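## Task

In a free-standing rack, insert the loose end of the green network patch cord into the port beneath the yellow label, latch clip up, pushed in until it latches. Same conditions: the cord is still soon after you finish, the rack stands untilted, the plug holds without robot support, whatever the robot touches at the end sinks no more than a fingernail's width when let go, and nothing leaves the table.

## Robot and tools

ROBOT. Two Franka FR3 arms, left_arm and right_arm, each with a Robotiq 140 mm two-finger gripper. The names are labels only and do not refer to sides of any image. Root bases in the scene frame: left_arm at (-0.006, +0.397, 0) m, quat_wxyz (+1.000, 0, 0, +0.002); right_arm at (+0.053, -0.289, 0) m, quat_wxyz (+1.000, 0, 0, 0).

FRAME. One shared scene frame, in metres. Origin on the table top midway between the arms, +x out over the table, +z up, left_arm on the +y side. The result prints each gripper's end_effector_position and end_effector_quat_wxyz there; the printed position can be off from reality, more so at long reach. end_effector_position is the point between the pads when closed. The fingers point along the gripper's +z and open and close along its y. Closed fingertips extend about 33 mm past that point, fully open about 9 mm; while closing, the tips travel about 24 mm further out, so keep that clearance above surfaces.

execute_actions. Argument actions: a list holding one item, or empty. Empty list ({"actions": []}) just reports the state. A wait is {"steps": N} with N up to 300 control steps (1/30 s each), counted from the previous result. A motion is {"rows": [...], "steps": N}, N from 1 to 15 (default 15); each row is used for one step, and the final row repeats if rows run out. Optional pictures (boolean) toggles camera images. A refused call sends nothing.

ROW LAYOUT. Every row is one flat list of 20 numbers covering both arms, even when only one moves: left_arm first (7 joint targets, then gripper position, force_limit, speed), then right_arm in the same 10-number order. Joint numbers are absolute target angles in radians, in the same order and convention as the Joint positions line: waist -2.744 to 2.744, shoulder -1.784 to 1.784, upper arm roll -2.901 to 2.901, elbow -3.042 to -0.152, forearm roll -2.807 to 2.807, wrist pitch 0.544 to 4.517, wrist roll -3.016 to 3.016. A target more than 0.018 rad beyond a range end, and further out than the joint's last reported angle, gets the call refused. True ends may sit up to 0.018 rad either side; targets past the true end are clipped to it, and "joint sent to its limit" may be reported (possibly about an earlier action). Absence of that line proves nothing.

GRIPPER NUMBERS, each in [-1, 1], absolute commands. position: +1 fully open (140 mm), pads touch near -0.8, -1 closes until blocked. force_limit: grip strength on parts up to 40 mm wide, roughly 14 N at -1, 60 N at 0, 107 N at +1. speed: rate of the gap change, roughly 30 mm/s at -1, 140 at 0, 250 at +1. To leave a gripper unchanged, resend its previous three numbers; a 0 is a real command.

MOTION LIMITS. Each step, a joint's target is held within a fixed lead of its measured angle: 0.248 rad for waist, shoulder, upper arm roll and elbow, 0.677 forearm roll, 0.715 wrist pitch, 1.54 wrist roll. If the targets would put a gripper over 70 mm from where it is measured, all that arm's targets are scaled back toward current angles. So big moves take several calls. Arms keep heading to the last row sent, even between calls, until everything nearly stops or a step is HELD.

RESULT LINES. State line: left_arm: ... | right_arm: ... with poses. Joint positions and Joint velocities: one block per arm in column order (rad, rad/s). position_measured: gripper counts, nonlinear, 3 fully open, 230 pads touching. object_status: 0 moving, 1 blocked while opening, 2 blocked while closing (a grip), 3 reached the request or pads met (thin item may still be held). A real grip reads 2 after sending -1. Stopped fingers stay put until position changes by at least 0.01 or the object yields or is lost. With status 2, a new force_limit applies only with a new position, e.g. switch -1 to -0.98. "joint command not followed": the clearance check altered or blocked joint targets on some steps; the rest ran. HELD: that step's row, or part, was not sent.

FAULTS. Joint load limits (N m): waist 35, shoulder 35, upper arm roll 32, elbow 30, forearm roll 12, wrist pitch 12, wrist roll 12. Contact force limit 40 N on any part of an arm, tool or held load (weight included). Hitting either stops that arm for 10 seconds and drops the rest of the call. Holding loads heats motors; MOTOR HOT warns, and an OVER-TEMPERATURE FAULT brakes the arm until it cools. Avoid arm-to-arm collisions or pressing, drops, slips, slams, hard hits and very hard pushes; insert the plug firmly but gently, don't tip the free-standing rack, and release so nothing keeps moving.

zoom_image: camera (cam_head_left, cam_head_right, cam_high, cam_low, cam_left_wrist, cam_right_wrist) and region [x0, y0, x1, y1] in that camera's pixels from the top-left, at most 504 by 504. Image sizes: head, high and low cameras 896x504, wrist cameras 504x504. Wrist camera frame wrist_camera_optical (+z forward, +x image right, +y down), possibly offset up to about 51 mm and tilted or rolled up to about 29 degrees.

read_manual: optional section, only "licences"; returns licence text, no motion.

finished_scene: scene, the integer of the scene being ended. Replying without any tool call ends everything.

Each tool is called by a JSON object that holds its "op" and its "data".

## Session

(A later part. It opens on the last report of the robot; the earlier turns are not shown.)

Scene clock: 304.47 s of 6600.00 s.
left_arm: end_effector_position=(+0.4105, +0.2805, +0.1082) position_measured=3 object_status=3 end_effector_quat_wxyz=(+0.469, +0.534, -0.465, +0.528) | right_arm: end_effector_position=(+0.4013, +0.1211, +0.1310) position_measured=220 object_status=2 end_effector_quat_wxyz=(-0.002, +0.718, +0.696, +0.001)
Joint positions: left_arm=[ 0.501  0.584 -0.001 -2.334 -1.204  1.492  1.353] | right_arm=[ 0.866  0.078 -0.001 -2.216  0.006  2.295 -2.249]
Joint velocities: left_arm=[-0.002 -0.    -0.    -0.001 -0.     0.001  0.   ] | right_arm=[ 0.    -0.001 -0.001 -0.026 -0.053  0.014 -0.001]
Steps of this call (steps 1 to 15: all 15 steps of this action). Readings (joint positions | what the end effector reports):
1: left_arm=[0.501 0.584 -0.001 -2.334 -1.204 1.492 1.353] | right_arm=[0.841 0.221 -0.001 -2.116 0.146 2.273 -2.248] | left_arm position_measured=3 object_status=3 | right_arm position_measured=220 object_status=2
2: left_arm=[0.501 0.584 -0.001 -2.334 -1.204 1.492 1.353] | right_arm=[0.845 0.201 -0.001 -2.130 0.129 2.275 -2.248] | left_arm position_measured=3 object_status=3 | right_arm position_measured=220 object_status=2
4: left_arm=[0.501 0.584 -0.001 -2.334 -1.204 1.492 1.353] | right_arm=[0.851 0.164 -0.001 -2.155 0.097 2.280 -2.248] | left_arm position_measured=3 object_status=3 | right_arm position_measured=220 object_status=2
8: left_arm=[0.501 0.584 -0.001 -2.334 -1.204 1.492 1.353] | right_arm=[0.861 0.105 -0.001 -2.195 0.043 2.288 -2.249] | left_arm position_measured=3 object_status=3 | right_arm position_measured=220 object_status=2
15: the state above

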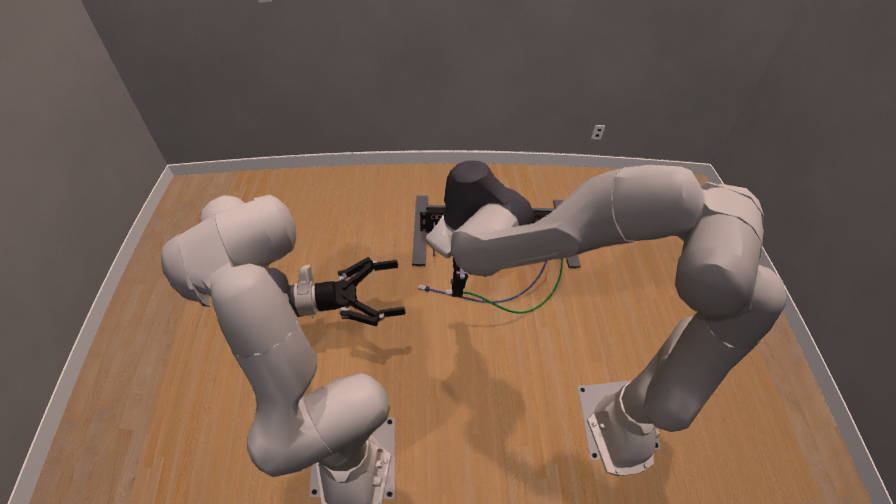

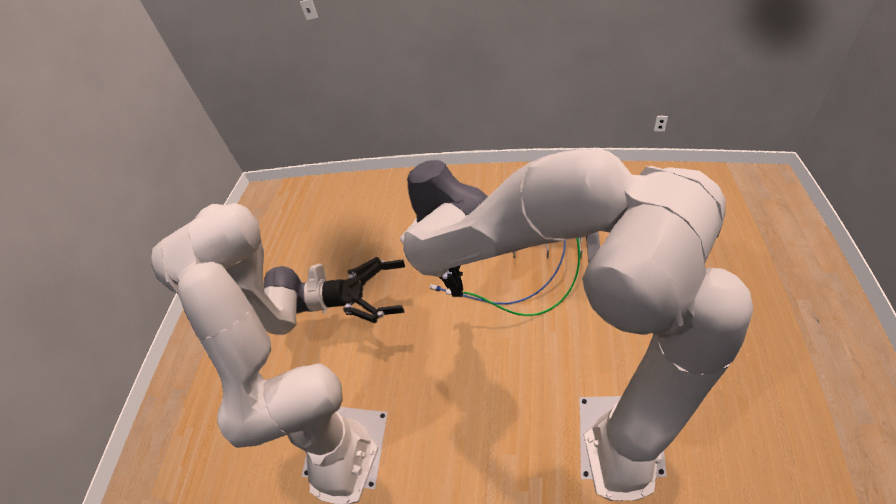

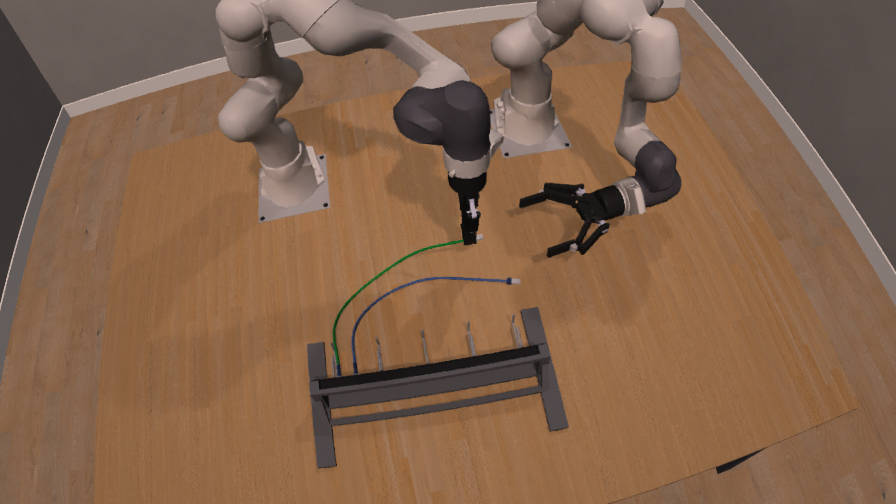

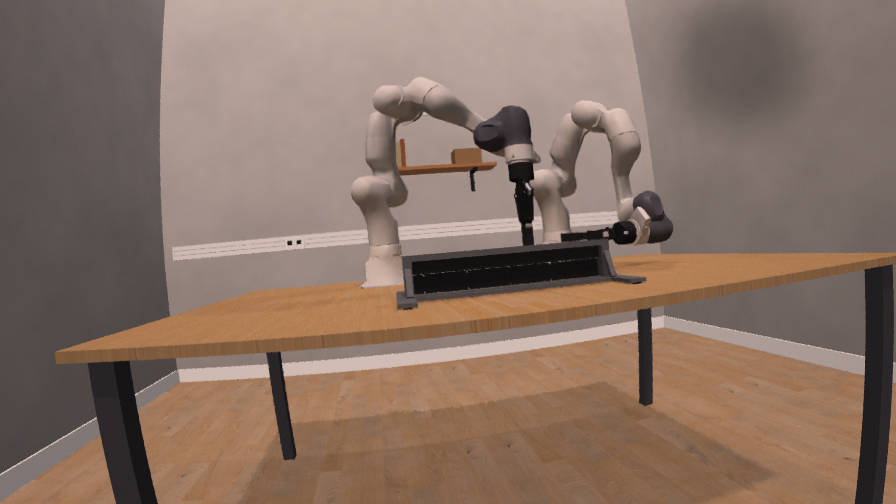

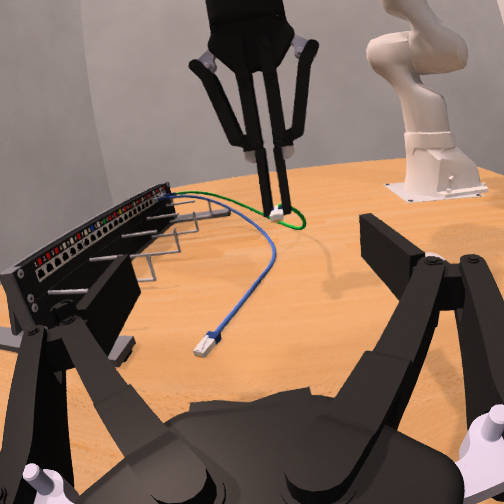

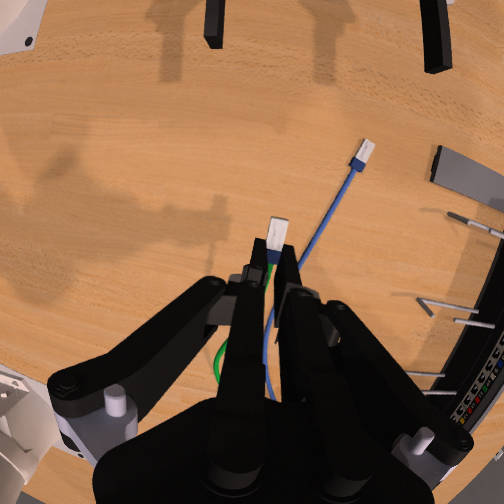

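{"op": "execute_actions", "data": {"actions": [{"rows":[[0.498,0.583,0,-2.333,-1.203,1.491,1.36,1,0,0,0.866,0.077,0,-2.2195,-0.002,2.297,-2.250,-1,0.6,-0.9],[0.494,0.582,0,-2.334,-1.211,1.492,1.36,1,0,0,0.862,0.079,0,-2.217,-0.002,2.296,-2.240,-1,0.6,-0.9],[0.486,0.582,0,-2.334,-1.224,1.495,1.36,1,0,0,0.855,0.082,0,-2.213,-0.002,2.295,-2.222,-1,0.6,-0.9],[0.476,0.581,0,-2.335,-1.241,1.499,1.361,1,0,0,0.8465,0.086,0,-2.208,-0.002,2.294,-2.199,-1,0.6,-0.9],[0.463,0.580,0,-2.337,-1.263,1.503,1.361,1,0,0,0.836,0.091,0,-2.201,-0.002,2.292,-2.170,-1,0.6,-0.9],[0.448,0.578,0,-2.338,-1.288,1.509,1.362,1,0,0,0.823,0.097,0,-2.194,-0.002,2.290,-2.136,-1,0.6,-0.9],[0.431,0.577,0,-2.340,-1.317,1.515,1.362,1,0,0,0.8086,0.1034,0,-2.185,-0.002,2.288,-2.098,-1,0.6,-0.9],[0.412,0.575,0,-2.342,-1.349,1.522,1.363,1,0,0,0.7927,0.1107,0,-2.1755,-0.002,2.286,-2.056,-1,0.6,-0.9],[0.392,0.573,0,-2.344,-1.384,1.529,1.363,1,0,0,0.7754,0.1185,0,-2.165,-0.002,2.283,-2.010,-1,0.6,-0.9],[0.370,0.571,0,-2.346,-1.420,1.537,1.364,1,0,0,0.757,0.127,0,-2.154,-0.002,2.280,-1.961,-1,0.6,-0.9],[0.348,0.569,0,-2.348,-1.459,1.545,1.365,1,0,0,0.7377,0.1358,0,-2.1424,-0.002,2.277,-1.910,-1,0.6,-0.9],[0.324,0.567,0,-2.351,-1.499,1.554,1.366,1,0,0,0.7176,0.145,0,-2.130,-0.002,2.274,-1.856,-1,0.6,-0.9],[0.300,0.564,0,-2.353,-1.540,1.563,1.366,1,0,0,0.697,0.1544,0,-2.118,-0.002,2.271,-1.801,-1,0.6,-0.9],[0.275,0.562,0,-2.356,-1.583,1.572,1.367,1,0,0,0.676,0.164,0,-2.105,-0.002,2.268,-1.745,-1,0.6,-0.9],[0.25,0.560,0,-2.358,-1.625,1.581,1.368,1,0,0,0.6547,0.1737,0,-2.0925,-0.002,2.265,-1.689,-1,0.6,-0.9]],"steps":15}], "pictures": false}}

{"op": "execute_actions", "data": {"actions": [{"rows":[[0.225,0.558,0,-2.361,-1.667,1.590,1.369,1,0,0,0.6335,0.1834,0,-2.080,-0.002,2.262,-1.633,-1,0.6,-0.9],[0.200,0.555,0,-2.363,-1.710,1.599,1.370,1,0,0,0.6125,0.193,0,-2.067,-0.002,2.259,-1.577,-1,0.6,-0.9],[0.176,0.553,0,-2.366,-1.751,1.608,1.370,1,0,0,0.592,0.2024,0,-2.0547,-0.002,2.256,-1.522,-1,0.6,-0.9],[0.152,0.551,0,-2.368,-1.791,1.617,1.371,1,0,0,0.5717,0.2116,0,-2.0426,-0.002,2.253,-1.468,-1,0.6,-0.9],[0.130,0.549,0,-2.370,-1.830,1.625,1.372,1,0,0,0.5524,0.2204,0,-2.031,-0.002,2.250,-1.417,-1,0.6,-0.9],[0.108,0.547,0,-2.373,-1.866,1.633,1.373,1,0,0,0.534,0.2289,0,-2.020,-0.002,2.247,-1.368,-1,0.6,-0.9],[0.088,0.545,0,-2.375,-1.901,1.640,1.373,1,0,0,0.5167,0.2367,0,-2.0095,-0.002,2.2445,-1.322,-1,0.6,-0.9],[0.069,0.543,0,-2.376,-1.933,1.647,1.374,1,0,0,0.5008,0.244,0,-2.000,-0.002,2.242,-1.280,-1,0.6,-0.9],[0.052,0.542,0,-2.378,-1.962,1.653,1.374,1,0,0,0.4864,0.2506,0,-1.991,-0.002,2.240,-1.242,-1,0.6,-0.9],[0.037,0.540,0,-2.380,-1.987,1.659,1.375,1,0,0,0.4737,0.2564,0,-1.9836,-0.002,2.238,-1.208,-1,0.6,-0.9],[0.024,0.539,0,-2.381,-2.009,1.663,1.375,1,0,0,0.4629,0.2614,0,-1.977,-0.002,2.236,-1.179,-1,0.6,-0.9],[0.014,0.538,0,-2.382,-2.026,1.667,1.376,1,0,0,0.454,0.2654,0,-1.972,-0.002,2.235,-1.156,-1,0.6,-0.9],[0.006,0.537,0,-2.383,-2.039,1.670,1.376,1,0,0,0.4476,0.2683,0,-1.968,-0.002,2.234,-1.138,-1,0.6,-0.9],[0.002,0.537,0,-2.383,-2.047,1.671,1.376,1,0,0,0.4436,0.270,0,-1.9655,-0.002,2.233,-1.128,-1,0.6,-0.9],[0.0,0.5367,0,-2.3834,-2.05,1.672,1.376,1,0,0,0.4422,0.2708,0,-1.9647,-0.002,2.233,-1.124,-1,0.6,-0.9]],"steps":15}], "pictures": false}}

{"op": "execute_actions", "data": {"actions": [{"steps":25}]}}

Scene clock: 357.87 s of 6600.00 s.
left_arm: end_effector_position=(+0.4717, +0.2137, +0.1159) position_measured=3 object_status=3 end_effector_quat_wxyz=(+0.438, +0.550, -0.440, +0.558) | right_arm: end_effector_position=(+0.4842, +0.0778, +0.1302) position_measured=220 object_status=2 end_effector_quat_wxyz=(-0.000, +0.842, +0.540, +0.004)
Joint positions: left_arm=[ 0.304  0.567  0.002 -2.351 -1.498  1.545  1.357] | right_arm=[ 0.702  0.152  0.003 -2.121 -0.001  2.279 -2.006]
Joint velocities: left_arm=[-0.69  -0.063 -0.039 -0.054 -1.054  0.204  0.014] | right_arm=[-0.588  0.27  -0.035  0.35  -0.001 -0.058  1.039]
Steps of this call (steps 1 to 15: the robot went on to your last target; steps 16 to 90: nothing new was sent; then 49.90 s passed at rest; steps 91 to 105: all 15 steps of this action). Readings (joint positions | what the end effector reports):
91: left_arm=[0.501 0.584 -0.001 -2.334 -1.204 1.492 1.353] | right_arm=[0.866 0.078 -0.001 -2.218 -0.001 2.297 -2.250] | left_arm position_measured=3 object_status=3 | right_arm position_measured=220 object_status=2
92: left_arm=[0.500 0.584 -0.001 -2.334 -1.205 1.492 1.353] | right_arm=[0.866 0.078 -0.001 -2.218 -0.001 2.297 -2.249] | left_arm position_measured=3 object_status=3 | right_arm position_measured=220 object_status=2
94: left_arm=[0.492 0.584 0.001 -2.334 -1.214 1.493 1.353] | right_arm=[0.860 0.080 0.000 -2.216 -0.001 2.297 -2.243] | left_arm position_measured=3 object_status=3 | right_arm position_measured=220 object_status=2
98: left_arm=[0.449 0.580 0.003 -2.337 -1.276 1.504 1.354] | right_arm=[0.825 0.096 0.003 -2.194 -0.001 2.294 -2.199] | left_arm position_measured=3 object_status=3 | right_arm position_measured=220 object_status=2
105: the state above

Scene clock: 358.37 s of 6600.00 s.
left_arm: end_effector_position=(+0.5452, +0.1210, +0.1237) position_measured=3 object_status=3 end_effector_quat_wxyz=(+0.382, +0.594, -0.374, +0.601) | right_arm: end_effector_position=(+0.5972, -0.0275, +0.1252) position_measured=220 object_status=2 end_effector_quat_wxyz=(+0.000, +0.990, +0.138, +0.002)
Joint positions: left_arm=[ 0.012  0.54  -0.003 -2.38  -1.995  1.65   1.365] | right_arm=[ 0.451  0.264 -0.003 -1.975 -0.001  2.243 -1.4  ]
Joint velocities: left_arm=[-0.193 -0.018 -0.003 -0.021 -0.43   0.111  0.013] | right_arm=[-0.174  0.074 -0.014  0.095 -0.001 -0.042  0.901]
Steps of this call (steps 1 to 15: all 15 steps of this action). Readings (joint positions | what the end effector reports):
1: left_arm=[0.279 0.564 0.001 -2.353 -1.536 1.553 1.357] | right_arm=[0.681 0.161 0.003 -2.108 -0.001 2.277 -1.969] | left_arm position_measured=3 object_status=3 | right_arm position_measured=220 object_status=2
2: left_arm=[0.254 0.562 0.001 -2.356 -1.576 1.560 1.358] | right_arm=[0.660 0.171 0.002 -2.096 -0.001 2.274 -1.929] | left_arm position_measured=3 object_status=3 | right_arm position_measured=220 object_status=2
4: left_arm=[0.205 0.558 0.000 -2.361 -1.657 1.577 1.359] | right_arm=[0.618 0.190 0.002 -2.071 -0.001 2.269 -1.845] | left_arm position_measured=3 object_status=3 | right_arm position_measured=220 object_status=2
8: left_arm=[0.114 0.549 -0.001 -2.370 -1.810 1.608 1.361] | right_arm=[0.540 0.225 -0.000 -2.025 -0.001 2.258 -1.670] | left_arm position_measured=3 object_status=3 | right_arm position_measured=220 object_status=2
15: the state above

Scene clock: 359.20 s of 6600.00 s.
left_arm: end_effector_position=(+0.5560, +0.1246, +0.1203) position_measured=3 object_status=3 end_effector_quat_wxyz=(+0.367, +0.606, -0.362, +0.606) | right_arm: end_effector_position=(+0.5995, -0.0316, +0.1250) position_measured=220 object_status=2 end_effector_quat_wxyz=(+0.001, +1.000, +0.008, -0.000)
Joint positions: left_arm=[ 0.001  0.539 -0.001 -2.382 -2.046  1.67   1.369] | right_arm=[ 0.443  0.269 -0.002 -1.967 -0.001  2.235 -1.146]
Joint velocities: left_arm=[ 0.     0.002 -0.001 -0.     0.    -0.     0.001] | right_arm=[ 0.     0.    -0.     0.     0.001 -0.     0.058]
Steps of this call (steps 1 to 25: the robot went on to your last target). Readings (joint positions | what the end effector reports):
1: left_arm=[0.007 0.539 -0.003 -2.381 -2.007 1.653 1.366] | right_arm=[0.447 0.266 -0.003 -1.972 -0.001 2.241 -1.371] | left_arm position_measured=3 object_status=3 | right_arm position_measured=220 object_status=2
2: left_arm=[0.004 0.539 -0.003 -2.381 -2.017 1.656 1.366] | right_arm=[0.444 0.267 -0.003 -1.971 -0.001 2.240 -1.346] | left_arm position_measured=3 object_status=3 | right_arm position_measured=220 object_status=2
4: left_arm=[0.002 0.539 -0.002 -2.381 -2.029 1.660 1.367] | right_arm=[0.443 0.268 -0.003 -1.969 -0.001 2.239 -1.303] | left_arm position_measured=3 object_status=3 | right_arm position_measured=220 object_status=2
8: left_arm=[0.001 0.539 -0.002 -2.382 -2.040 1.666 1.367] | right_arm=[0.443 0.269 -0.002 -1.968 -0.001 2.237 -1.241] | left_arm position_measured=3 object_status=3 | right_arm position_measured=220 object_status=2
25: the state above

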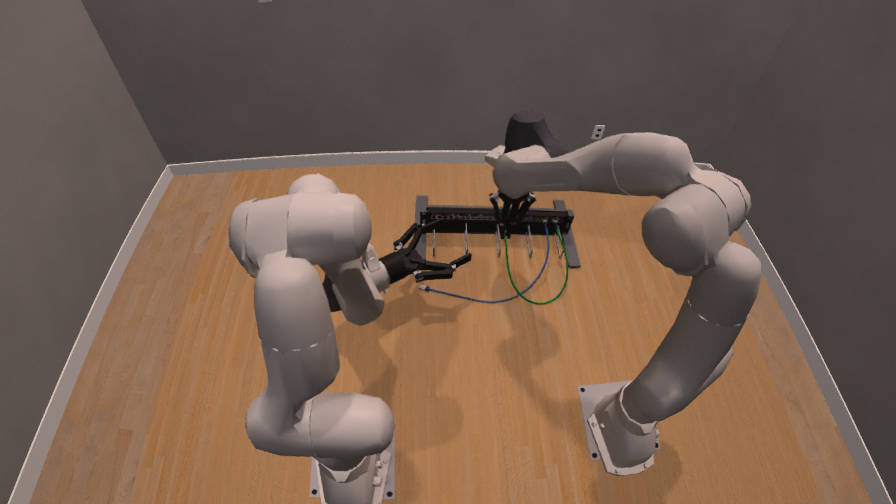

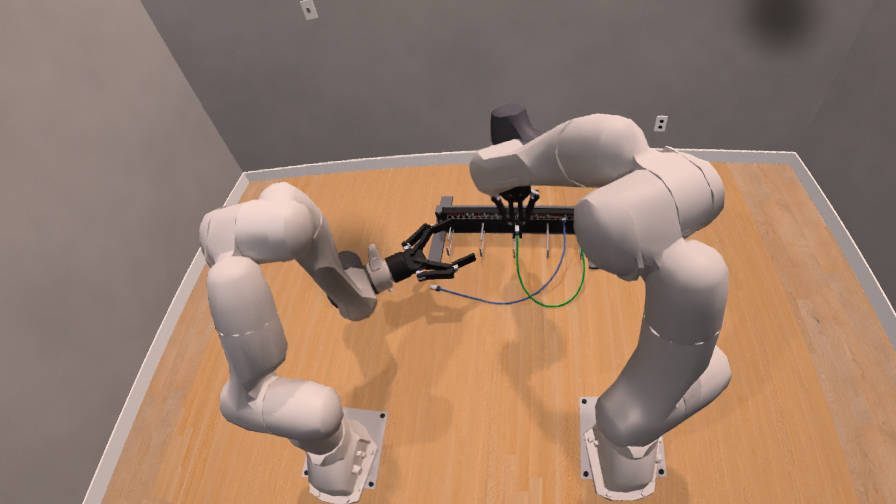

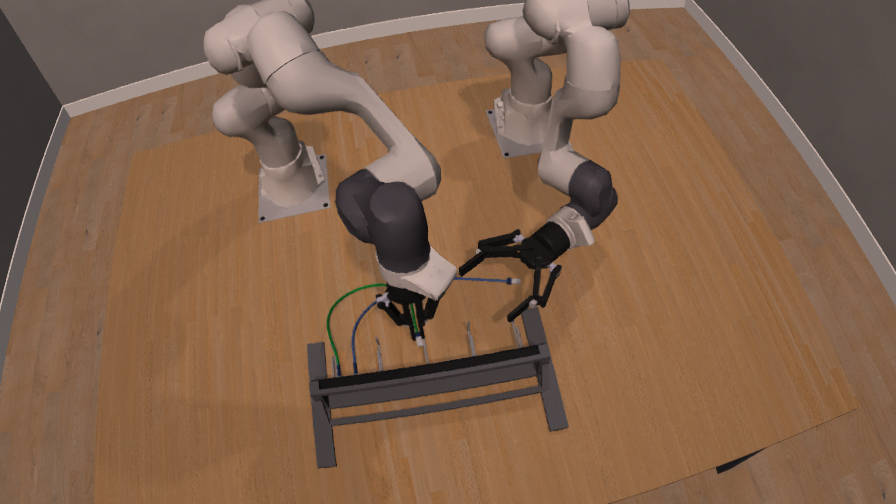

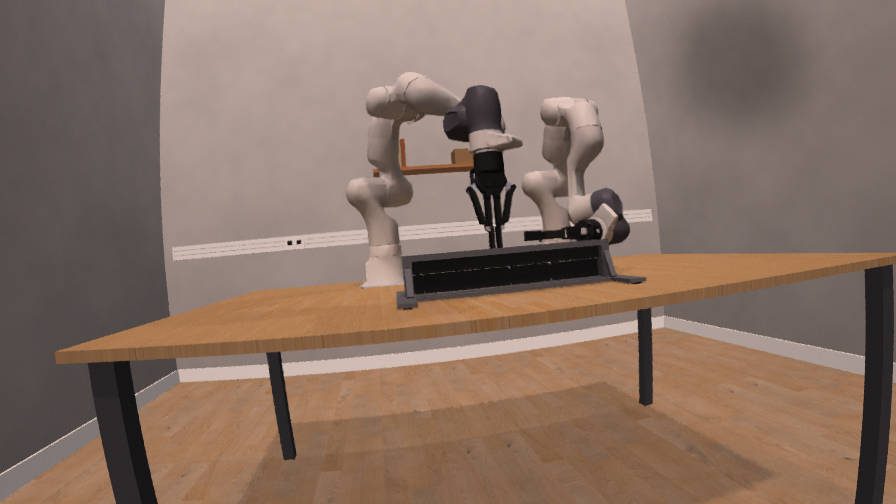

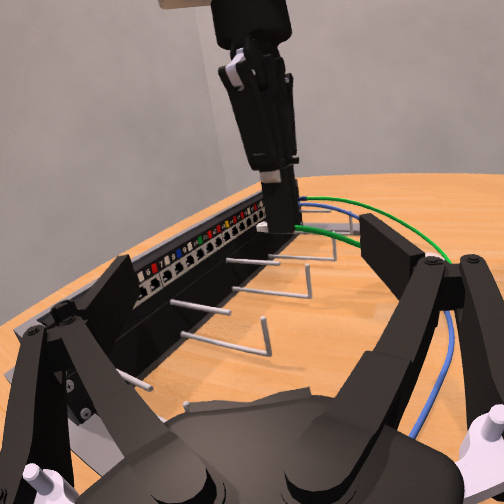

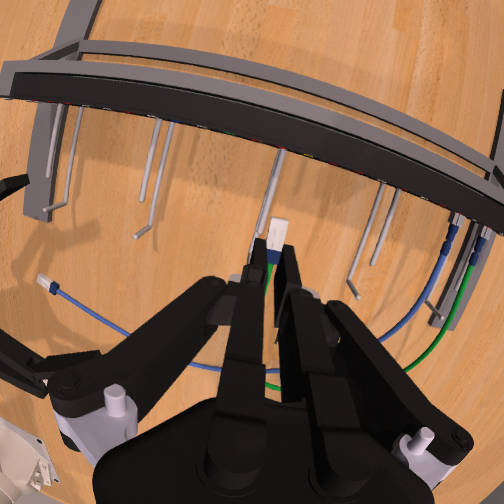

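{"op": "execute_actions", "data": {"actions": []}}

{"op": "zoom_image", "data": {"camera": "cam_left_wrist", "region": [170, 180, 310, 290]}}

{"op": "zoom_image", "data": {"camera": "cam_right_wrist", "region": [200, 110, 380, 290]}}

Scene clock: 361.87 s of 6600.00 s.
left_arm: end_effector_position=(+0.5560, +0.1247, +0.1202) position_measured=3 object_status=3 end_effector_quat_wxyz=(+0.367, +0.606, -0.362, +0.606) | right_arm: end_effector_position=(+0.5995, -0.0315, +0.1250) position_measured=220 object_status=2 end_effector_quat_wxyz=(+0.001, +1.000, -0.001, -0.000)
Joint positions: left_arm=[ 0.001  0.539 -0.001 -2.382 -2.046  1.67   1.369] | right_arm=[ 0.443  0.269 -0.002 -1.967 -0.001  2.235 -1.128]
Joint velocities: left_arm=[-0.003 -0.001 -0.     0.     0.001 -0.    -0.   ] | right_arm=[-0.001 -0.002  0.001 -0.002 -0.001  0.    -0.002]
Steps of this call (steps 1 to 30: the robot went on to your last target; steps 31 to 80: nothing new was sent). Readings (joint positions | what the end effector reports):
1: left_arm=[0.001 0.539 -0.001 -2.382 -2.046 1.670 1.369] | right_arm=[0.443 0.269 -0.002 -1.967 -0.001 2.235 -1.144] | left_arm position_measured=3 object_status=3 | right_arm position_measured=220 object_status=2
2: left_arm=[0.001 0.539 -0.001 -2.382 -2.046 1.670 1.369] | right_arm=[0.443 0.269 -0.002 -1.967 -0.001 2.235 -1.142] | left_arm position_measured=3 object_status=3 | right_arm position_measured=220 object_status=2
4: left_arm=[0.001 0.539 -0.001 -2.382 -2.046 1.670 1.369] | right_arm=[0.443 0.269 -0.002 -1.967 -0.001 2.235 -1.140] | left_arm position_measured=3 object_status=3 | right_arm position_measured=220 object_status=2
8: left_arm=[0.001 0.539 -0.001 -2.382 -2.046 1.670 1.369] | right_arm=[0.443 0.269 -0.002 -1.967 -0.001 2.235 -1.136] | left_arm position_measured=3 object_status=3 | right_arm position_measured=220 object_status=2
80: the state above
All arms were judged still, so your last target was given up. Only a new action makes them travel on or press farther. Fingers that are still opening or closing keep moving.

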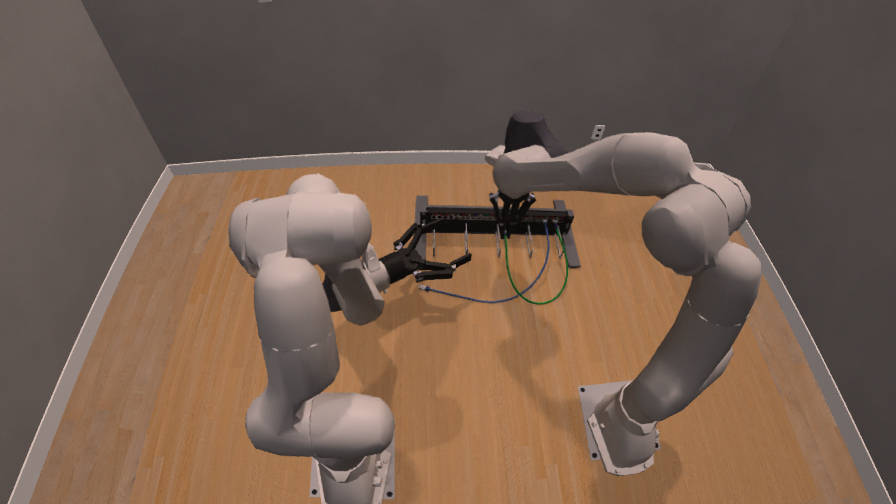

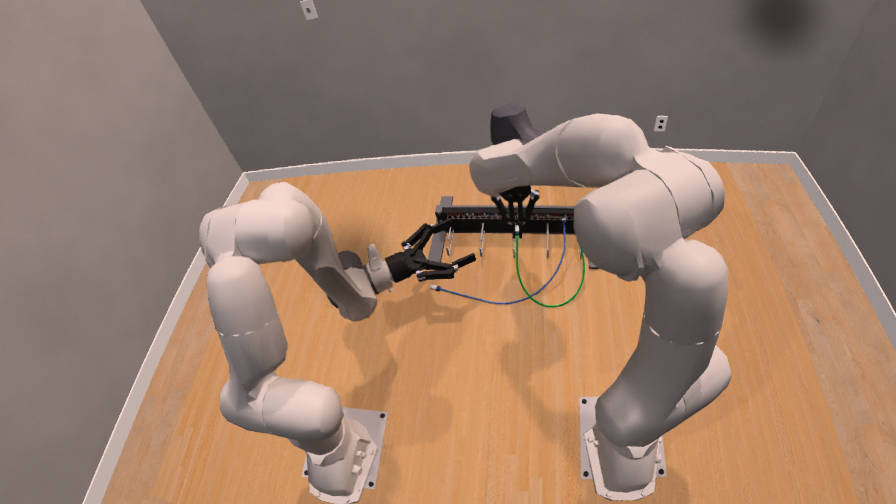

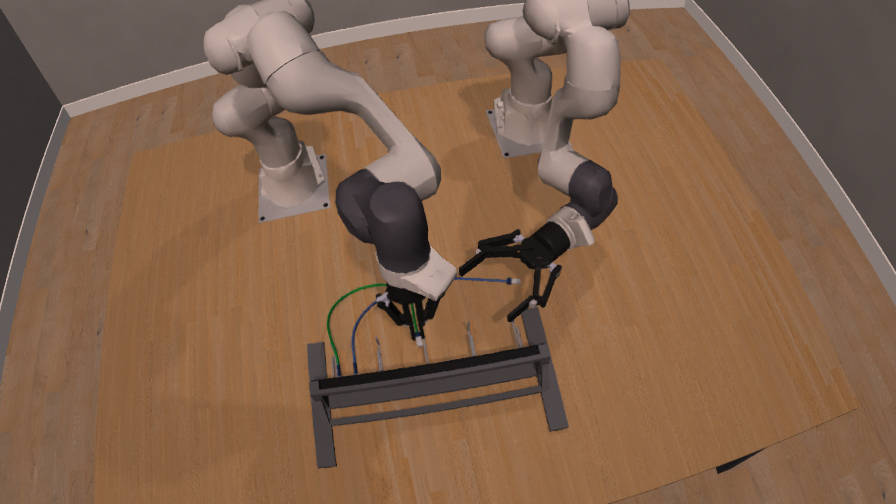

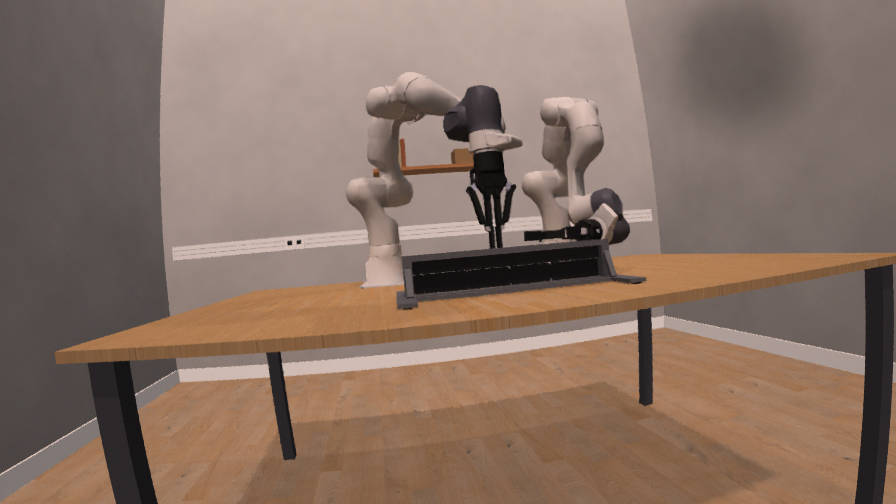

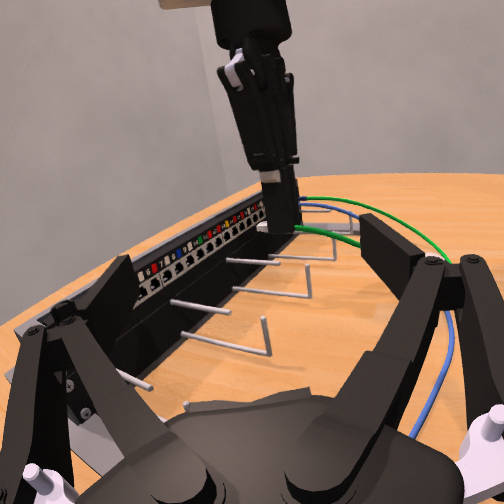

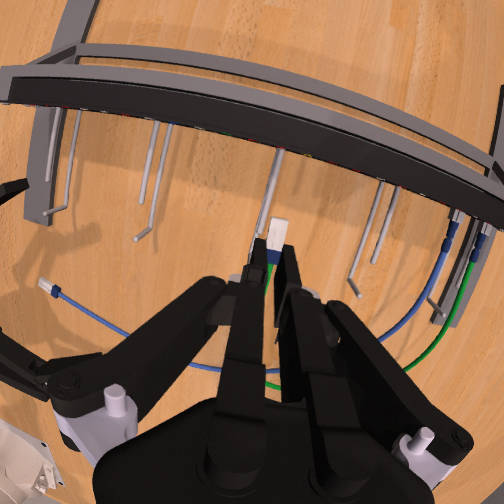

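Region (170, 180, 310, 290) of cam_left_wrist's 504x504 image, scaled by 3.600, with more detail than that image has; it fills the top 396 rows of this view, and the rest is white.

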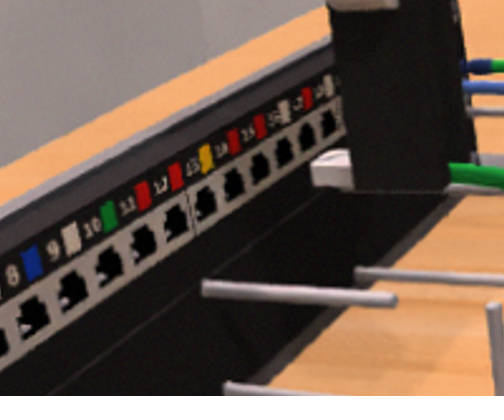

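Region (200, 110, 380, 290) of cam_right_wrist's 504x504 image, scaled by 2.800, with more detail than that image has.

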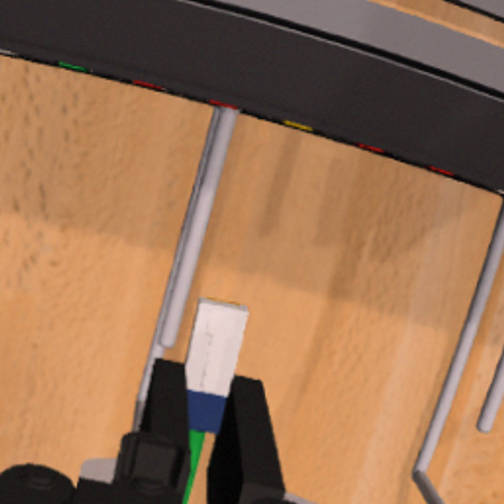

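{"op": "execute_actions", "data": {"actions": [{"rows":[[0.0,0.5367,0,-2.3834,-2.05,1.672,1.376,1,0,0,0.4419,0.272,0.001,-1.9633,0,2.232,-1.120,-1,0.6,-0.9],[0.0,0.5367,0,-2.3834,-2.05,1.672,1.376,1,0,0,0.4409,0.2755,0.001,-1.9592,0,2.231,-1.116,-1,0.6,-0.9],[0.0,0.5367,0,-2.3834,-2.05,1.672,1.376,1,0,0,0.4394,0.2809,0.002,-1.9529,0,2.230,-1.112,-1,0.6,-0.9],[0.0,0.5367,0,-2.3834,-2.05,1.672,1.376,1,0,0,0.4374,0.2878,0.002,-1.9448,0,2.2285,-1.108,-1,0.6,-0.9],[0.0,0.5367,0,-2.3834,-2.05,1.672,1.376,1,0,0,0.4351,0.2959,0.002,-1.9352,0,2.227,-1.104,-1,0.6,-0.9],[0.0,0.5367,0,-2.3834,-2.05,1.672,1.376,1,0,0,0.4326,0.3049,0.002,-1.9247,0,2.2255,-1.100,-1,0.6,-0.9],[0.0,0.5367,0,-2.3834,-2.05,1.672,1.376,1,0,0,0.430,0.3144,0.002,-1.9135,0,2.224,-1.097,-1,0.6,-0.9],[0.0,0.5367,0,-2.3834,-2.05,1.672,1.376,1,0,0,0.4272,0.3241,0.002,-1.9022,0,2.222,-1.097,-1,0.6,-0.9],[0.0,0.5367,0,-2.3834,-2.05,1.672,1.376,1,0,0,0.4246,0.3336,0.002,-1.891,0,2.2205,-1.097,-1,0.6,-0.9],[0.0,0.5367,0,-2.3834,-2.05,1.672,1.376,1,0,0,0.422,0.3426,0.002,-1.8805,0,2.219,-1.097,-1,0.6,-0.9],[0.0,0.5367,0,-2.3834,-2.05,1.672,1.376,1,0,0,0.4198,0.3507,0.002,-1.871,0,2.218,-1.098,-1,0.6,-0.9],[0.0,0.5367,0,-2.3834,-2.05,1.672,1.376,1,0,0,0.4178,0.3576,0.002,-1.8628,0,2.217,-1.099,-1,0.6,-0.9],[0.0,0.5367,0,-2.3834,-2.05,1.672,1.376,1,0,0,0.4163,0.363,0.002,-1.8566,0,2.2165,-1.100,-1,0.6,-0.9],[0.0,0.5367,0,-2.3834,-2.05,1.672,1.376,1,0,0,0.4154,0.3664,0.002,-1.8525,0,2.2165,-1.100,-1,0.6,-0.9],[0.0,0.5367,0,-2.3834,-2.05,1.672,1.376,1,0,0,0.415,0.3677,0.002,-1.851,0,2.2165,-1.100,-1,0.6,-0.9]],"steps":15}], "pictures": false}}

{"op": "execute_actions", "data": {"actions": [{"steps":20}]}}

{"op": "zoom_image", "data": {"camera": "cam_left_wrist", "region": [200, 205, 280, 265]}}

{"op": "zoom_image", "data": {"camera": "cam_right_wrist", "region": [215, 160, 345, 290]}}

Scene clock: 391.33 s of 6600.00 s.
left_arm: end_effector_position=(+0.5560, +0.1247, +0.1202) position_measured=3 object_status=3 end_effector_quat_wxyz=(+0.367, +0.606, -0.362, +0.606) | right_arm: end_effector_position=(+0.6295, -0.0321, +0.1142) position_measured=220 object_status=2 end_effector_quat_wxyz=(+0.000, +1.000, -0.021, +0.000)
Joint positions: left_arm=[ 0.001  0.539 -0.001 -2.382 -2.046  1.67   1.369] | right_arm=[ 0.418  0.358  0.001 -1.865 -0.001  2.222 -1.11 ]
Joint velocities: left_arm=[-0.    -0.    -0.002  0.     0.001 -0.     0.001] | right_arm=[-0.043  0.135 -0.     0.135 -0.001 -0.018  0.019]
Steps of this call (steps 1 to 90: nothing new was sent; then 25.97 s passed at rest; steps 91 to 105: all 15 steps of this action). Readings (joint positions | what the end effector reports):
91: left_arm=[0.001 0.539 -0.001 -2.382 -2.046 1.670 1.369] | right_arm=[0.443 0.269 -0.002 -1.967 -0.001 2.235 -1.128] | left_arm position_measured=3 object_status=3 | right_arm position_measured=220 object_status=2
92: left_arm=[0.001 0.539 -0.001 -2.382 -2.046 1.670 1.369] | right_arm=[0.443 0.270 -0.002 -1.966 -0.001 2.235 -1.127] | left_arm position_measured=3 object_status=3 | right_arm position_measured=220 object_status=2
94: left_arm=[0.001 0.539 -0.001 -2.382 -2.046 1.670 1.369] | right_arm=[0.442 0.276 -0.000 -1.958 -0.001 2.234 -1.125] | left_arm position_measured=3 object_status=3 | right_arm position_measured=220 object_status=2
98: left_arm=[0.001 0.539 -0.001 -2.382 -2.046 1.670 1.369] | right_arm=[0.435 0.302 0.001 -1.925 -0.001 2.230 -1.117] | left_arm position_measured=3 object_status=3 | right_arm position_measured=220 object_status=2
105: the state above

Scene clock: 392.00 s of 6600.00 s.
left_arm: end_effector_position=(+0.5560, +0.1247, +0.1202) position_measured=3 object_status=3 end_effector_quat_wxyz=(+0.367, +0.606, -0.362, +0.606) | right_arm: end_effector_position=(+0.6322, -0.0324, +0.1136) position_measured=220 object_status=2 end_effector_quat_wxyz=(+0.000, +1.000, -0.025, -0.000)
Joint positions: left_arm=[ 0.001  0.539 -0.001 -2.382 -2.046  1.67   1.369] | right_arm=[ 0.416  0.366  0.001 -1.854 -0.001  2.219 -1.105]
Joint velocities: left_arm=[-0.    -0.    -0.    -0.001  0.002 -0.    -0.001] | right_arm=[-0.    -0.     0.    -0.001 -0.001 -0.002  0.001]
Steps of this call (steps 1 to 20: the robot went on to your last target). Readings (joint positions | what the end effector reports):
1: left_arm=[0.001 0.539 -0.001 -2.382 -2.046 1.670 1.369] | right_arm=[0.417 0.361 0.001 -1.861 -0.001 2.222 -1.109] | left_arm position_measured=3 object_status=3 | right_arm position_measured=220 object_status=2
2: left_arm=[0.001 0.539 -0.001 -2.382 -2.046 1.670 1.369] | right_arm=[0.417 0.364 0.001 -1.859 -0.001 2.221 -1.109] | left_arm position_measured=3 object_status=3 | right_arm position_measured=220 object_status=2
4: left_arm=[0.001 0.539 -0.001 -2.382 -2.046 1.670 1.369] | right_arm=[0.416 0.366 0.001 -1.856 -0.001 2.220 -1.108] | left_arm position_measured=3 object_status=3 | right_arm position_measured=220 object_status=2
8: left_arm=[0.001 0.539 -0.001 -2.382 -2.046 1.670 1.369] | right_arm=[0.416 0.366 0.001 -1.854 -0.001 2.220 -1.106] | left_arm position_measured=3 object_status=3 | right_arm position_measured=220 object_status=2
20: the state above

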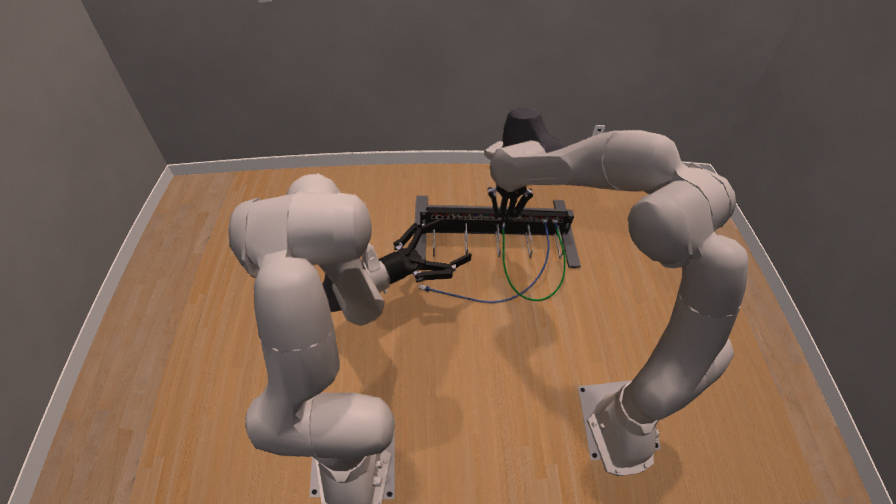

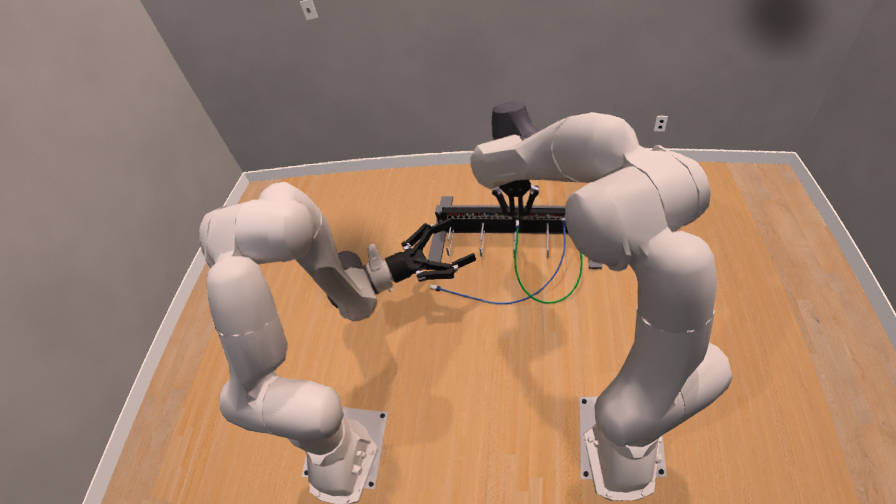

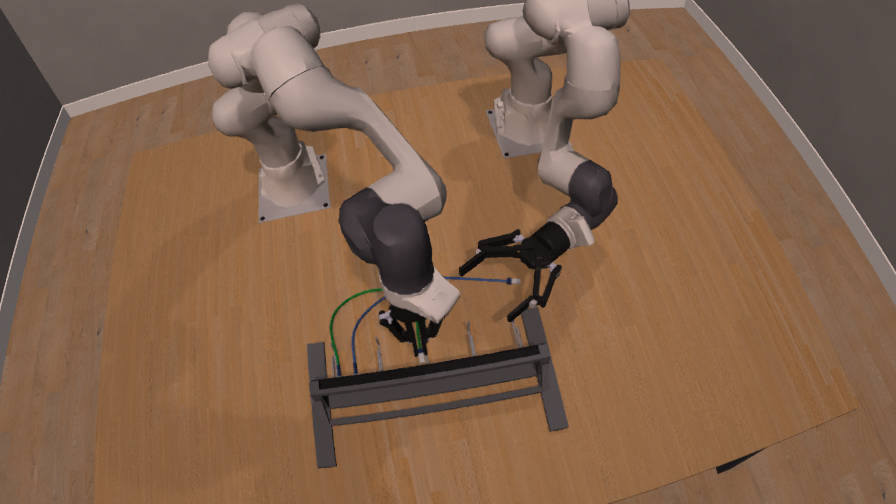

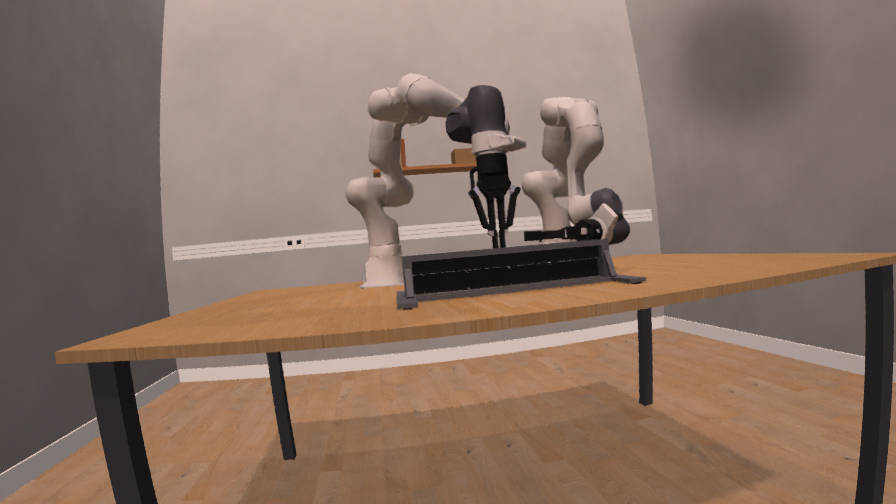

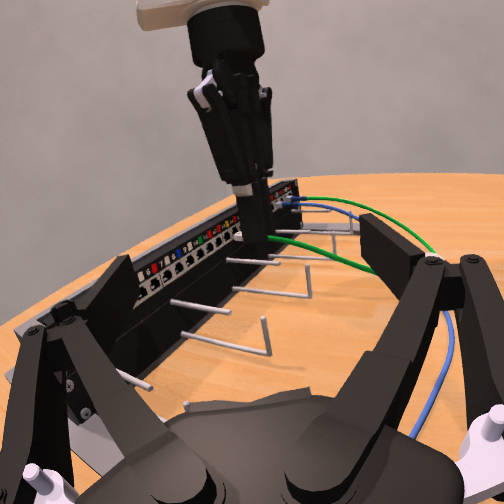

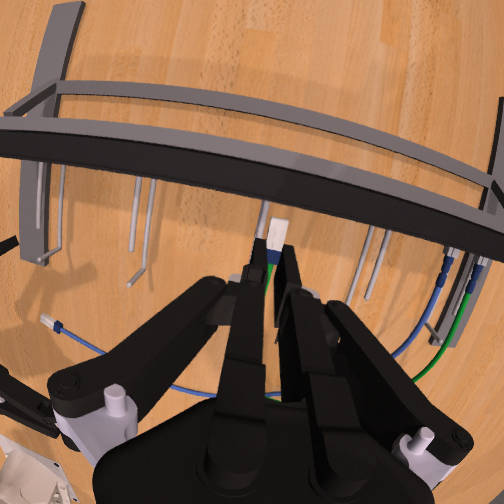

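Region (200, 205, 280, 265) of cam_left_wrist's 504x504 image, scaled by 6.300, with more detail than that image has; it fills the top 378 rows of this view, and the rest is white.

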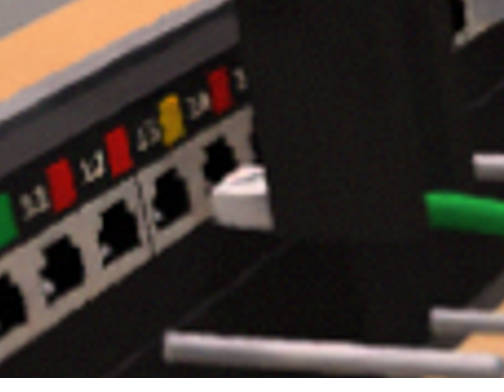

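Region (215, 160, 345, 290) of cam_right_wrist's 504x504 image, scaled by 3.877, with more detail than that image has.

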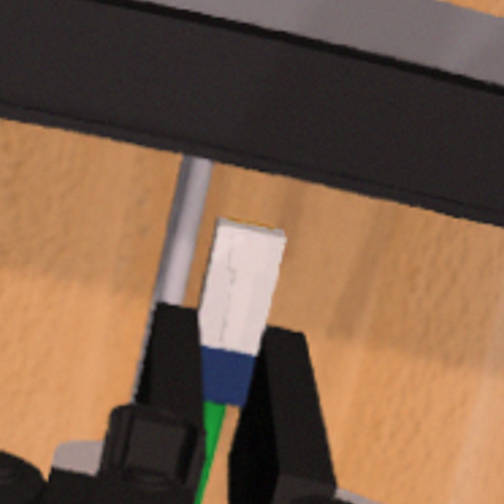

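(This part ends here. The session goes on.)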